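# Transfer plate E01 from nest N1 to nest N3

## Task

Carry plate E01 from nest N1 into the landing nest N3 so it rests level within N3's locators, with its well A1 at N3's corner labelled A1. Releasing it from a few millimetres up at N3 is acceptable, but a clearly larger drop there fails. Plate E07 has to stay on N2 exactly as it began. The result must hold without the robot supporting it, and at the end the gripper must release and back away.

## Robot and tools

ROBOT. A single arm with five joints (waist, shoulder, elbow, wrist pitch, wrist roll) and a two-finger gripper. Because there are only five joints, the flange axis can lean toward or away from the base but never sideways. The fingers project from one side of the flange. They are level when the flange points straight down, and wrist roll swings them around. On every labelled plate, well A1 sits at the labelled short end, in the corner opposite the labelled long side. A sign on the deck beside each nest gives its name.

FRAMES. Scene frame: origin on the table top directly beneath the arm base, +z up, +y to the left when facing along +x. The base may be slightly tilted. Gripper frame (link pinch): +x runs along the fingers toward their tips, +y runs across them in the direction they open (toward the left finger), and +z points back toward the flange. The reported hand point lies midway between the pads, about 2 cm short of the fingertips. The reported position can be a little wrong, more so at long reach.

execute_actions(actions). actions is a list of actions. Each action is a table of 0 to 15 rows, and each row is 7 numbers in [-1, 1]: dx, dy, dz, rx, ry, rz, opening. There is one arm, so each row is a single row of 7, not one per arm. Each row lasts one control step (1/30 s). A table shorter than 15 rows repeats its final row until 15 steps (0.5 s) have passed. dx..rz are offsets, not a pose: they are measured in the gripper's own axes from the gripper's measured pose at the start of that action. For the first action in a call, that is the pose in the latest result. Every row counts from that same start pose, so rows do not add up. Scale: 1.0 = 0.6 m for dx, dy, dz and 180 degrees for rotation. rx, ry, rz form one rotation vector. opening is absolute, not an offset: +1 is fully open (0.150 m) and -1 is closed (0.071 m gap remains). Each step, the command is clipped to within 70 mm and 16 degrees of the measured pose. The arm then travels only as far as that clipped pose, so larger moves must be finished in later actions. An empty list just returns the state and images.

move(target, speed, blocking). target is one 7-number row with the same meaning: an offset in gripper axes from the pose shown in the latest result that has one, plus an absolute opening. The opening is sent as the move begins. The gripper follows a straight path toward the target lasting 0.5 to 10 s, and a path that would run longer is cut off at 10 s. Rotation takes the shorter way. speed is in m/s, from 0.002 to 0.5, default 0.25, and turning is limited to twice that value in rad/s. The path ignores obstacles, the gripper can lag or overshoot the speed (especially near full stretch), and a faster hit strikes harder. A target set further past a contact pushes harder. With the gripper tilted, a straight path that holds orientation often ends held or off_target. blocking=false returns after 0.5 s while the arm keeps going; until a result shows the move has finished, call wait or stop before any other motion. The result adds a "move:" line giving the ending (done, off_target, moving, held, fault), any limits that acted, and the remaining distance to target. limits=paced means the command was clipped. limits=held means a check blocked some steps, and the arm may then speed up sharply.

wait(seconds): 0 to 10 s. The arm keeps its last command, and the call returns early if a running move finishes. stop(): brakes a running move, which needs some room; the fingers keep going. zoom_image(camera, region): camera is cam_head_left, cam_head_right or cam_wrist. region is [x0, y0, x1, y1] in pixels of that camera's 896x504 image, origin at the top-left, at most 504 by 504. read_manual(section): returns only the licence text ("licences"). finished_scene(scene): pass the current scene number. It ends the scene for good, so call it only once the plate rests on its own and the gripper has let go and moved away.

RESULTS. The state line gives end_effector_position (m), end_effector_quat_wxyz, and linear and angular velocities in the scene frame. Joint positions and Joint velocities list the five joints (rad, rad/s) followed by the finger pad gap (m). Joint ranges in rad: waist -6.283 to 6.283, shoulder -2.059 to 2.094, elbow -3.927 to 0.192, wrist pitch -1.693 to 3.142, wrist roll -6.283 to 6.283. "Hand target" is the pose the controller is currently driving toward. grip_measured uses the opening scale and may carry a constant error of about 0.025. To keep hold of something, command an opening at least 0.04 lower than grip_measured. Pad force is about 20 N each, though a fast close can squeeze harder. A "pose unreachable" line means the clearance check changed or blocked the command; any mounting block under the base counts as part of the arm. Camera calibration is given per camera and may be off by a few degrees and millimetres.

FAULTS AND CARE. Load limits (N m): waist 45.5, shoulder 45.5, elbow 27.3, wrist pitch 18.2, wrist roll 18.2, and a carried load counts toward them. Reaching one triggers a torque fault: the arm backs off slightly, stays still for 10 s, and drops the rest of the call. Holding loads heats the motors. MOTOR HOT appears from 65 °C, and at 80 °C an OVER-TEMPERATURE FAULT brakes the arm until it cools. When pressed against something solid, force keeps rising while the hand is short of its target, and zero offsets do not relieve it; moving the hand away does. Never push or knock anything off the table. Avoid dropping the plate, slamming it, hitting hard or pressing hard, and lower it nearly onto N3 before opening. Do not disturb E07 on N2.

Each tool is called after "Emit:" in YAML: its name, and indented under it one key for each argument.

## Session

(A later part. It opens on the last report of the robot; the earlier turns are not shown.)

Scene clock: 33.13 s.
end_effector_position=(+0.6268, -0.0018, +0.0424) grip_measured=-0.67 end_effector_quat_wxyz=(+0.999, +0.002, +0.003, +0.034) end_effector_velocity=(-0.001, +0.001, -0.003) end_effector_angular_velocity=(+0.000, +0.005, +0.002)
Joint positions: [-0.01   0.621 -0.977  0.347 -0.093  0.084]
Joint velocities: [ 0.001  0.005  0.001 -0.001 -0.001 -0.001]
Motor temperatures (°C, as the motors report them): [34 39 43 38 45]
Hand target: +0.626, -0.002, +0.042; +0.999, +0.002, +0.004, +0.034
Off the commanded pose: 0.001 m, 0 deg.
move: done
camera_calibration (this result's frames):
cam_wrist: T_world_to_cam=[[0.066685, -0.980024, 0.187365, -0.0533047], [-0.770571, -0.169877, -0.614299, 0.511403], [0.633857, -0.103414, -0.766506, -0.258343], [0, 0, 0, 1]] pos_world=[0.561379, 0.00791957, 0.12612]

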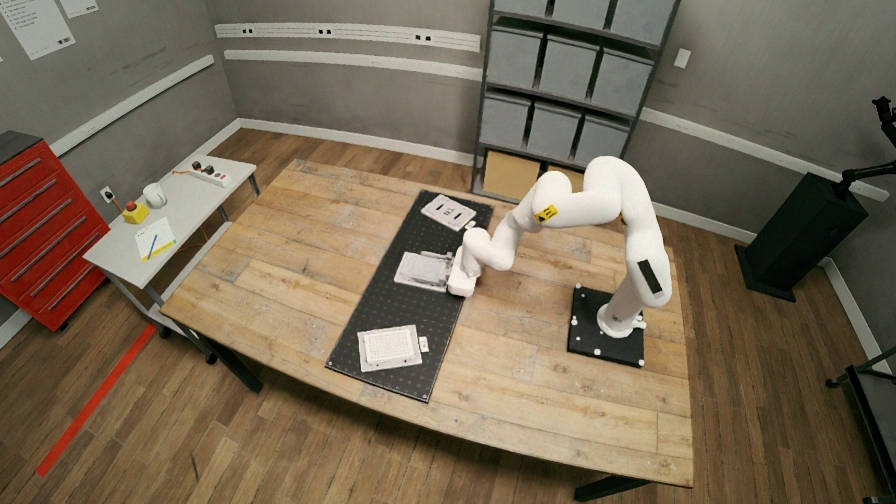

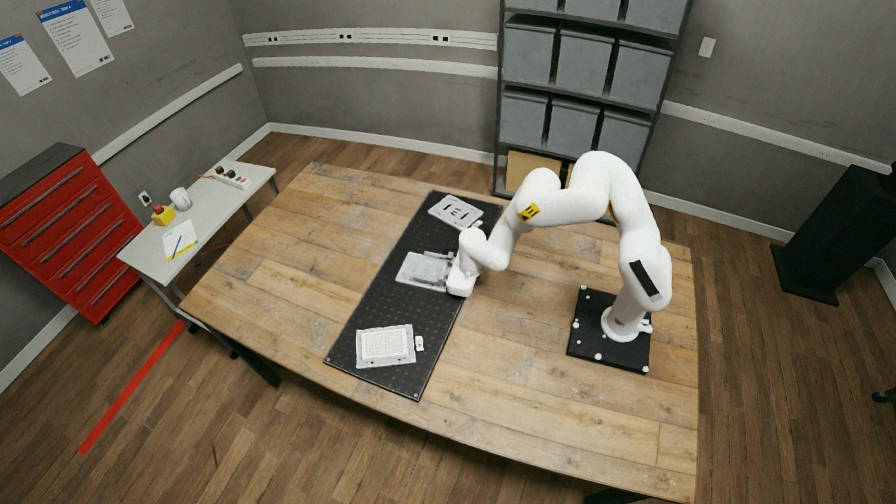

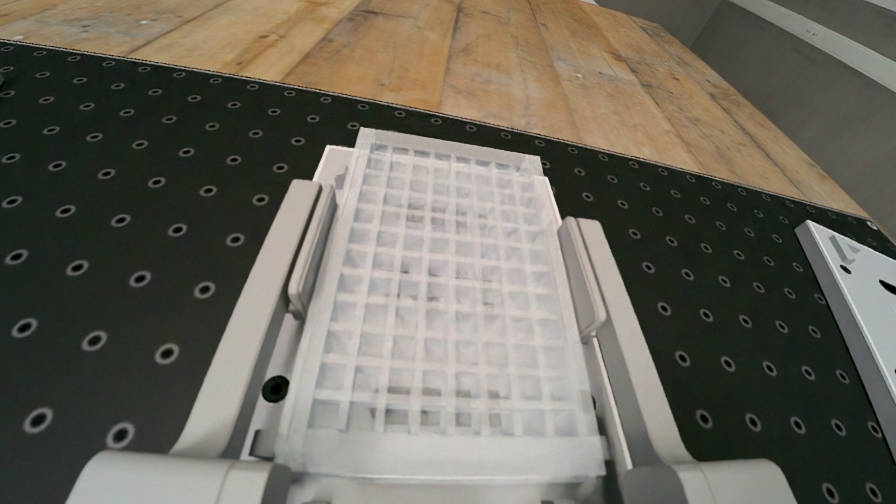

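Emit:
move:
  target: [-0.0045, 0, 0, 0, 0, 0, -0.8]
  speed: 0.02

Scene clock: 33.90 s.
end_effector_position=(+0.6235, -0.0018, +0.0414) grip_measured=-0.67 end_effector_quat_wxyz=(+0.999, +0.002, +0.004, +0.034) end_effector_velocity=(+0.002, -0.001, +0.004) end_effector_angular_velocity=(-0.000, -0.011, -0.001)
Joint positions: [-0.01   0.617 -0.966  0.342 -0.094  0.084]
Joint velocities: [-0.001 -0.006  0.001 -0.006 -0.    -0.   ]
Motor temperatures (°C, as the motors report them): [34 39 43 38 45]
Hand target: +0.624, -0.002, +0.042; +0.999, +0.002, +0.003, +0.034
Off the commanded pose: 0.001 m, 0 deg.
move: done
camera_calibration (this result's frames):
cam_wrist: T_world_to_cam=[[0.0674502, -0.980015, 0.187142, -0.0533882], [-0.772015, -0.170082, -0.612425, 0.509059], [0.632015, -0.103168, -0.768058, -0.25581], [0, 0, 0, 1]] pos_world=[0.558278, 0.0078691, 0.125274]

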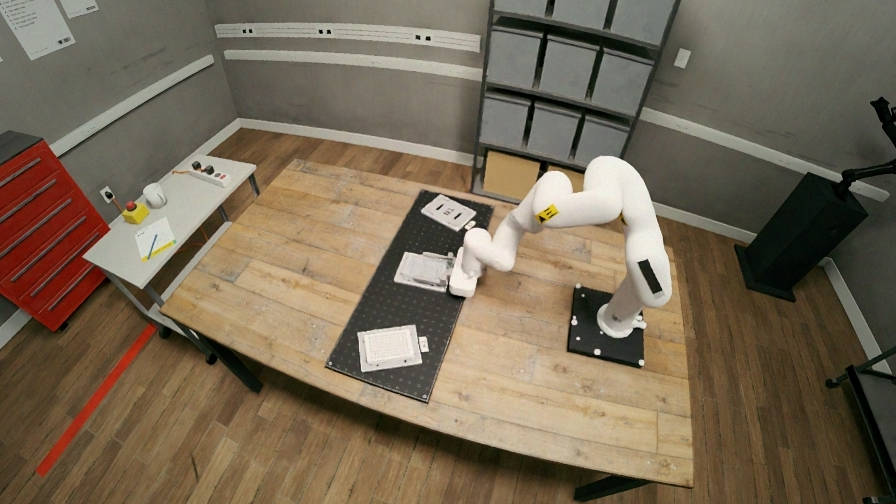

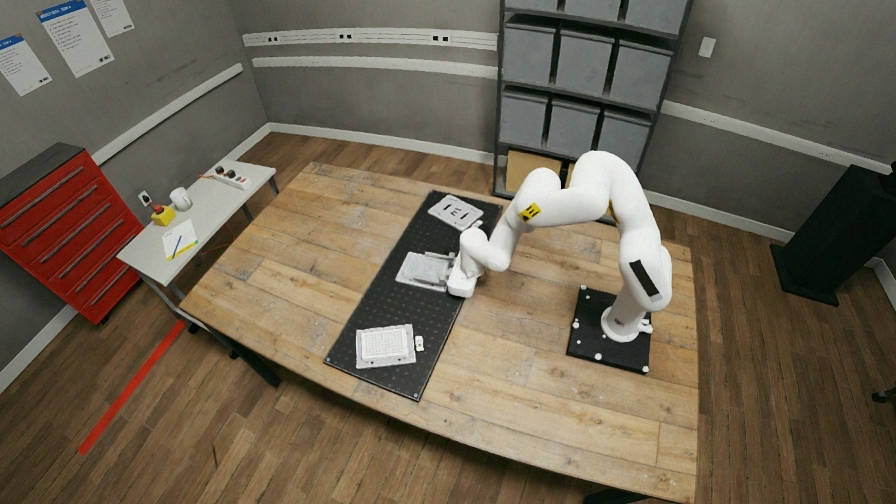

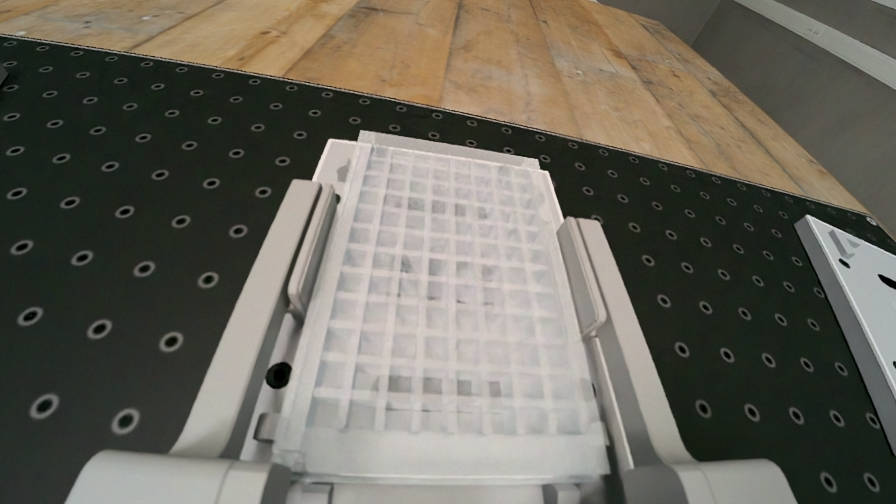

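Seems to have slipped off the far pins. Lower a bit more, then release.

Emit:
move:
  target: [0, 0, -0.005, 0, 0, 0, -0.8]
  speed: 0.02

Emit:
move:
  target: [0, 0, 0, 0, 0, 0, -0.3]

Emit:
move:
  target: [-0.12, 0, 0.12, 0, 0, 0, -0.3]
  speed: 0.15

Scene clock: 34.73 s.
end_effector_position=(+0.6238, -0.0018, +0.0389) grip_measured=-0.66 end_effector_quat_wxyz=(+0.999, +0.002, +0.004, +0.034) end_effector_velocity=(-0.001, -0.000, -0.002) end_effector_angular_velocity=(+0.000, +0.003, -0.001)
Joint positions: [-0.01   0.626 -0.969  0.336 -0.094  0.084]
Joint velocities: [-0.     0.003 -0.     0.     0.     0.   ]
Motor temperatures (°C, as the motors report them): [34 39 43 38 45]
Hand target: +0.623, -0.002, +0.038; +0.999, +0.002, +0.004, +0.034
Off the commanded pose: 0.001 m, 0 deg.
move: done
camera_calibration (this result's frames):
cam_wrist: T_world_to_cam=[[0.067317, -0.980006, 0.187234, -0.0528406], [-0.77139, -0.17014, -0.613196, 0.507414], [0.632792, -0.103152, -0.76742, -0.2584], [0, 0, 0, 1]] pos_world=[0.558484, 0.00789308, 0.122737]

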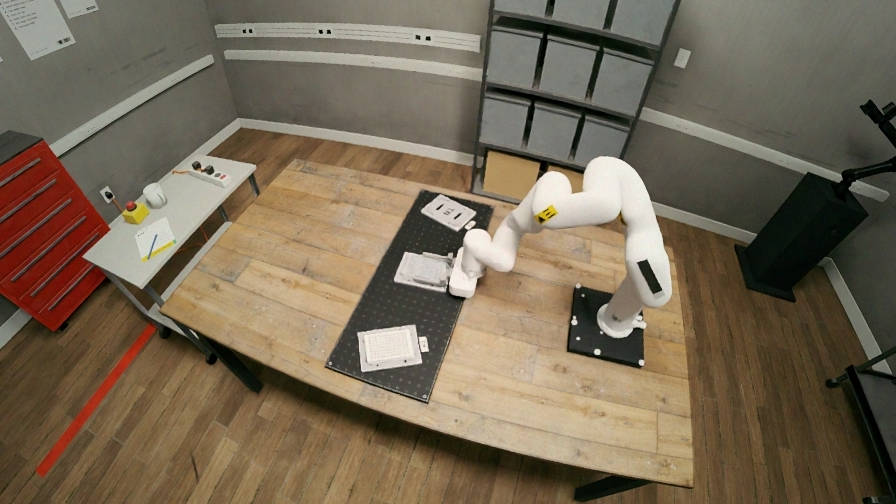

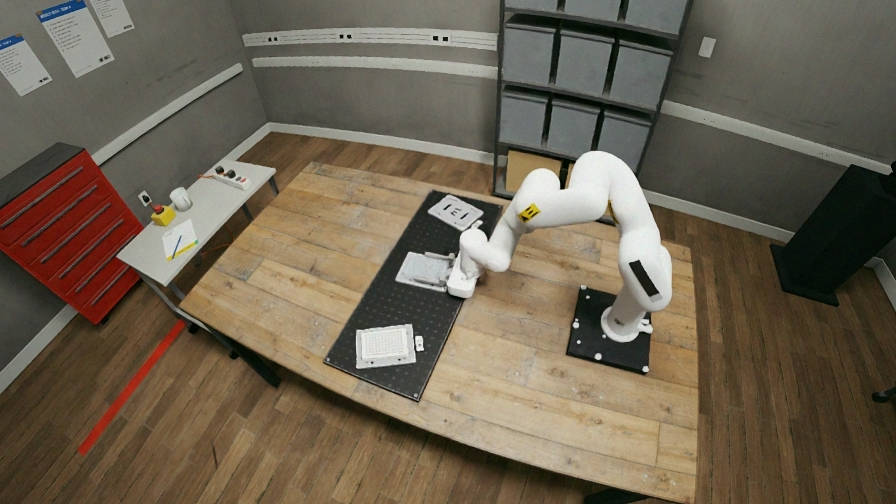

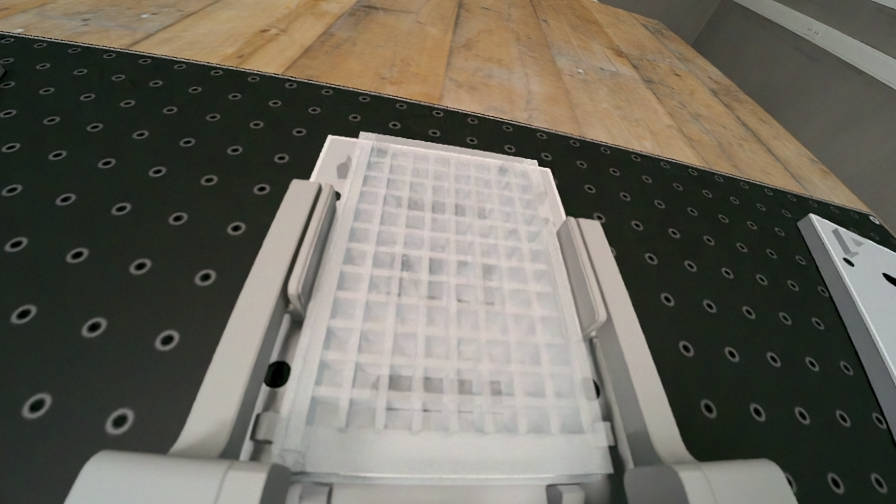

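Scene clock: 35.23 s.
end_effector_position=(+0.6237, -0.0018, +0.0389) grip_measured=-0.30 end_effector_quat_wxyz=(+0.999, +0.002, +0.004, +0.034) end_effector_velocity=(+0.001, -0.001, +0.001) end_effector_angular_velocity=(-0.000, -0.005, -0.003)
Joint positions: [-0.01   0.626 -0.969  0.336 -0.094  0.099]
Joint velocities: [-0.002 -0.    -0.002 -0.003  0.001  0.   ]
Motor temperatures (°C, as the motors report them): [34 39 43 38 45]
Hand target: +0.624, -0.002, +0.039; +0.999, +0.002, +0.004, +0.034
Off the commanded pose: 0.000 m, 0 deg.
move: done
camera_calibration (this result's frames):
cam_wrist: T_world_to_cam=[[0.0672373, -0.980013, 0.187225, -0.0528202], [-0.771474, -0.170061, -0.613113, 0.507404], [0.632698, -0.103215, -0.767489, -0.258363], [0, 0, 0, 1]] pos_world=[0.558466, 0.00785799, 0.122694]

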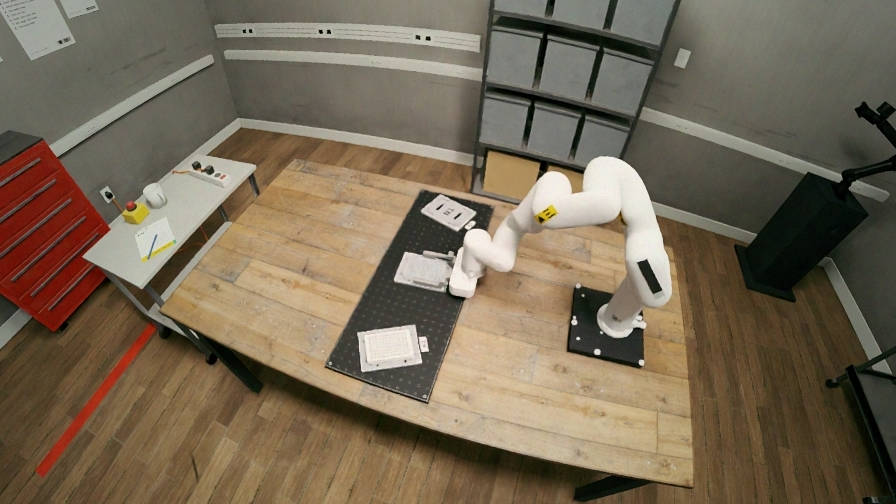

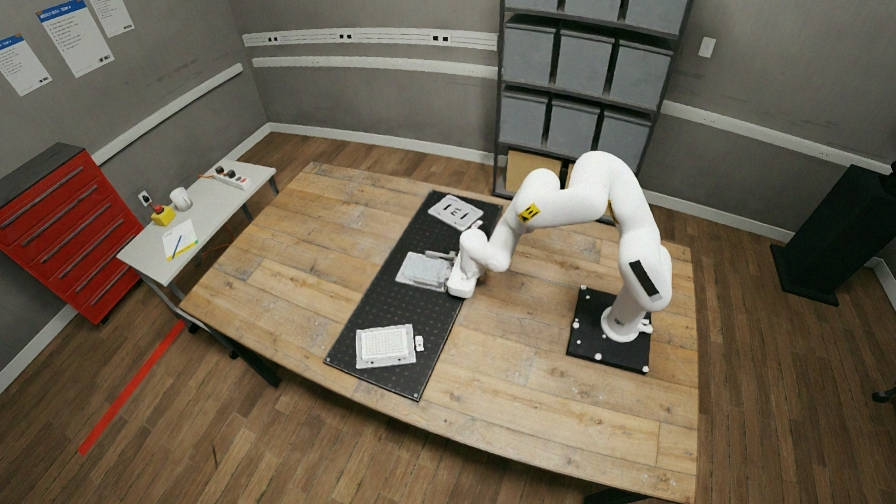

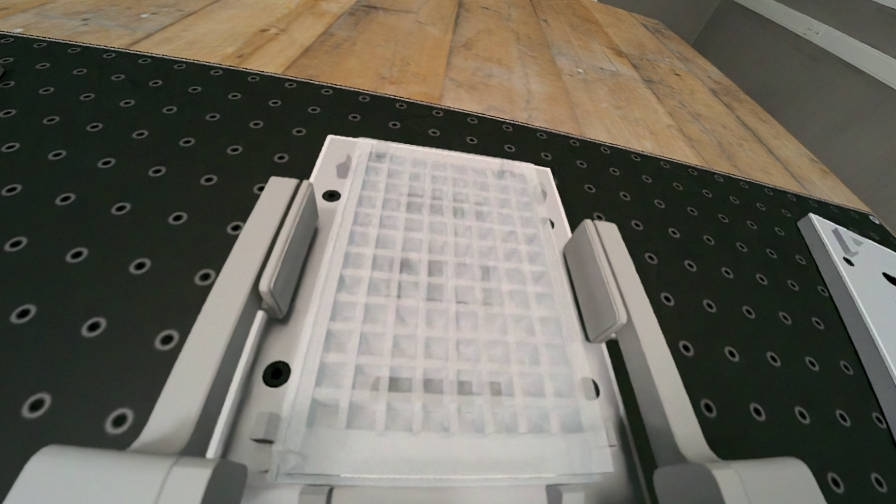

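Scene clock: 36.50 s.
end_effector_position=(+0.5524, -0.0070, +0.1109) grip_measured=-0.30 end_effector_quat_wxyz=(+0.999, +0.002, +0.004, +0.034) end_effector_velocity=(-0.002, -0.000, +0.002) end_effector_angular_velocity=(+0.000, +0.001, -0.000)
Joint positions: [-0.027  0.258 -0.648  0.382 -0.111  0.099]
Joint velocities: [-0.    -0.009  0.006  0.004  0.    -0.   ]
Motor temperatures (°C, as the motors report them): [34 39 43 38 45]
Hand target: +0.552, -0.007, +0.111; +0.999, +0.002, +0.004, +0.034
Off the commanded pose: 0.000 m, 0 deg.
move: done
camera_calibration (this result's frames):
cam_wrist: T_world_to_cam=[[0.067307, -0.979992, 0.187313, -0.0666538], [-0.771654, -0.170139, -0.612864, 0.495698], [0.632471, -0.103291, -0.767667, -0.158316], [0, 0, 0, 1]] pos_world=[0.487124, 0.00266496, 0.194747]

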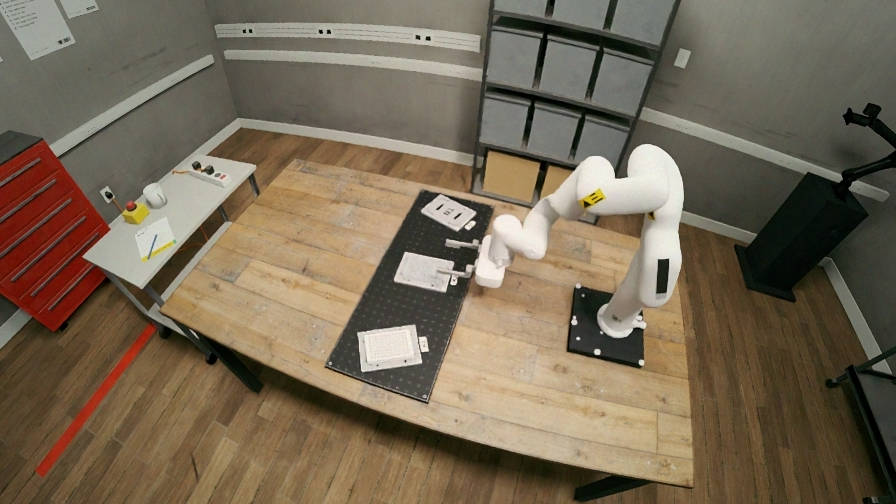

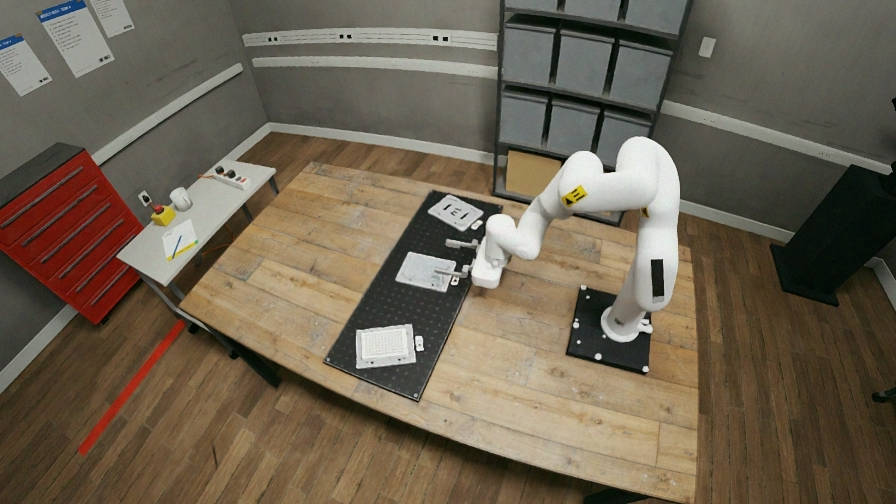

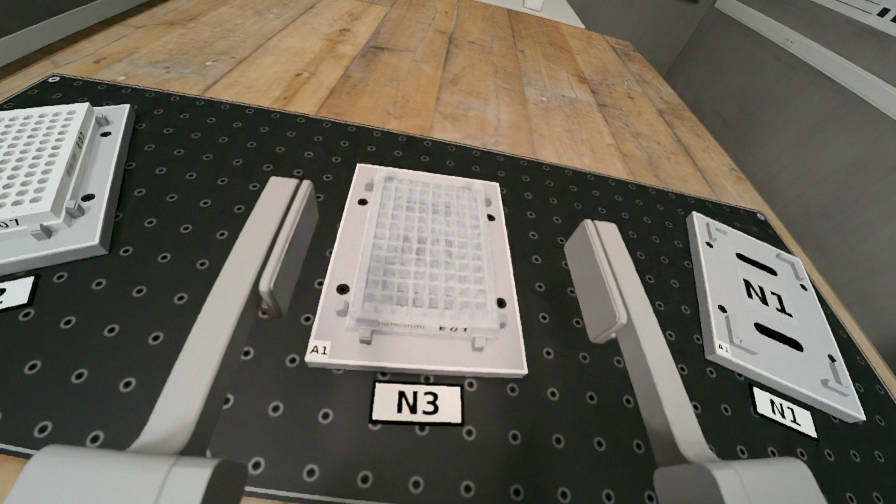

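The plate sits flat inside the pins.

Emit:
finished_scene:
  scene: 1

The scene is finished: the task was done.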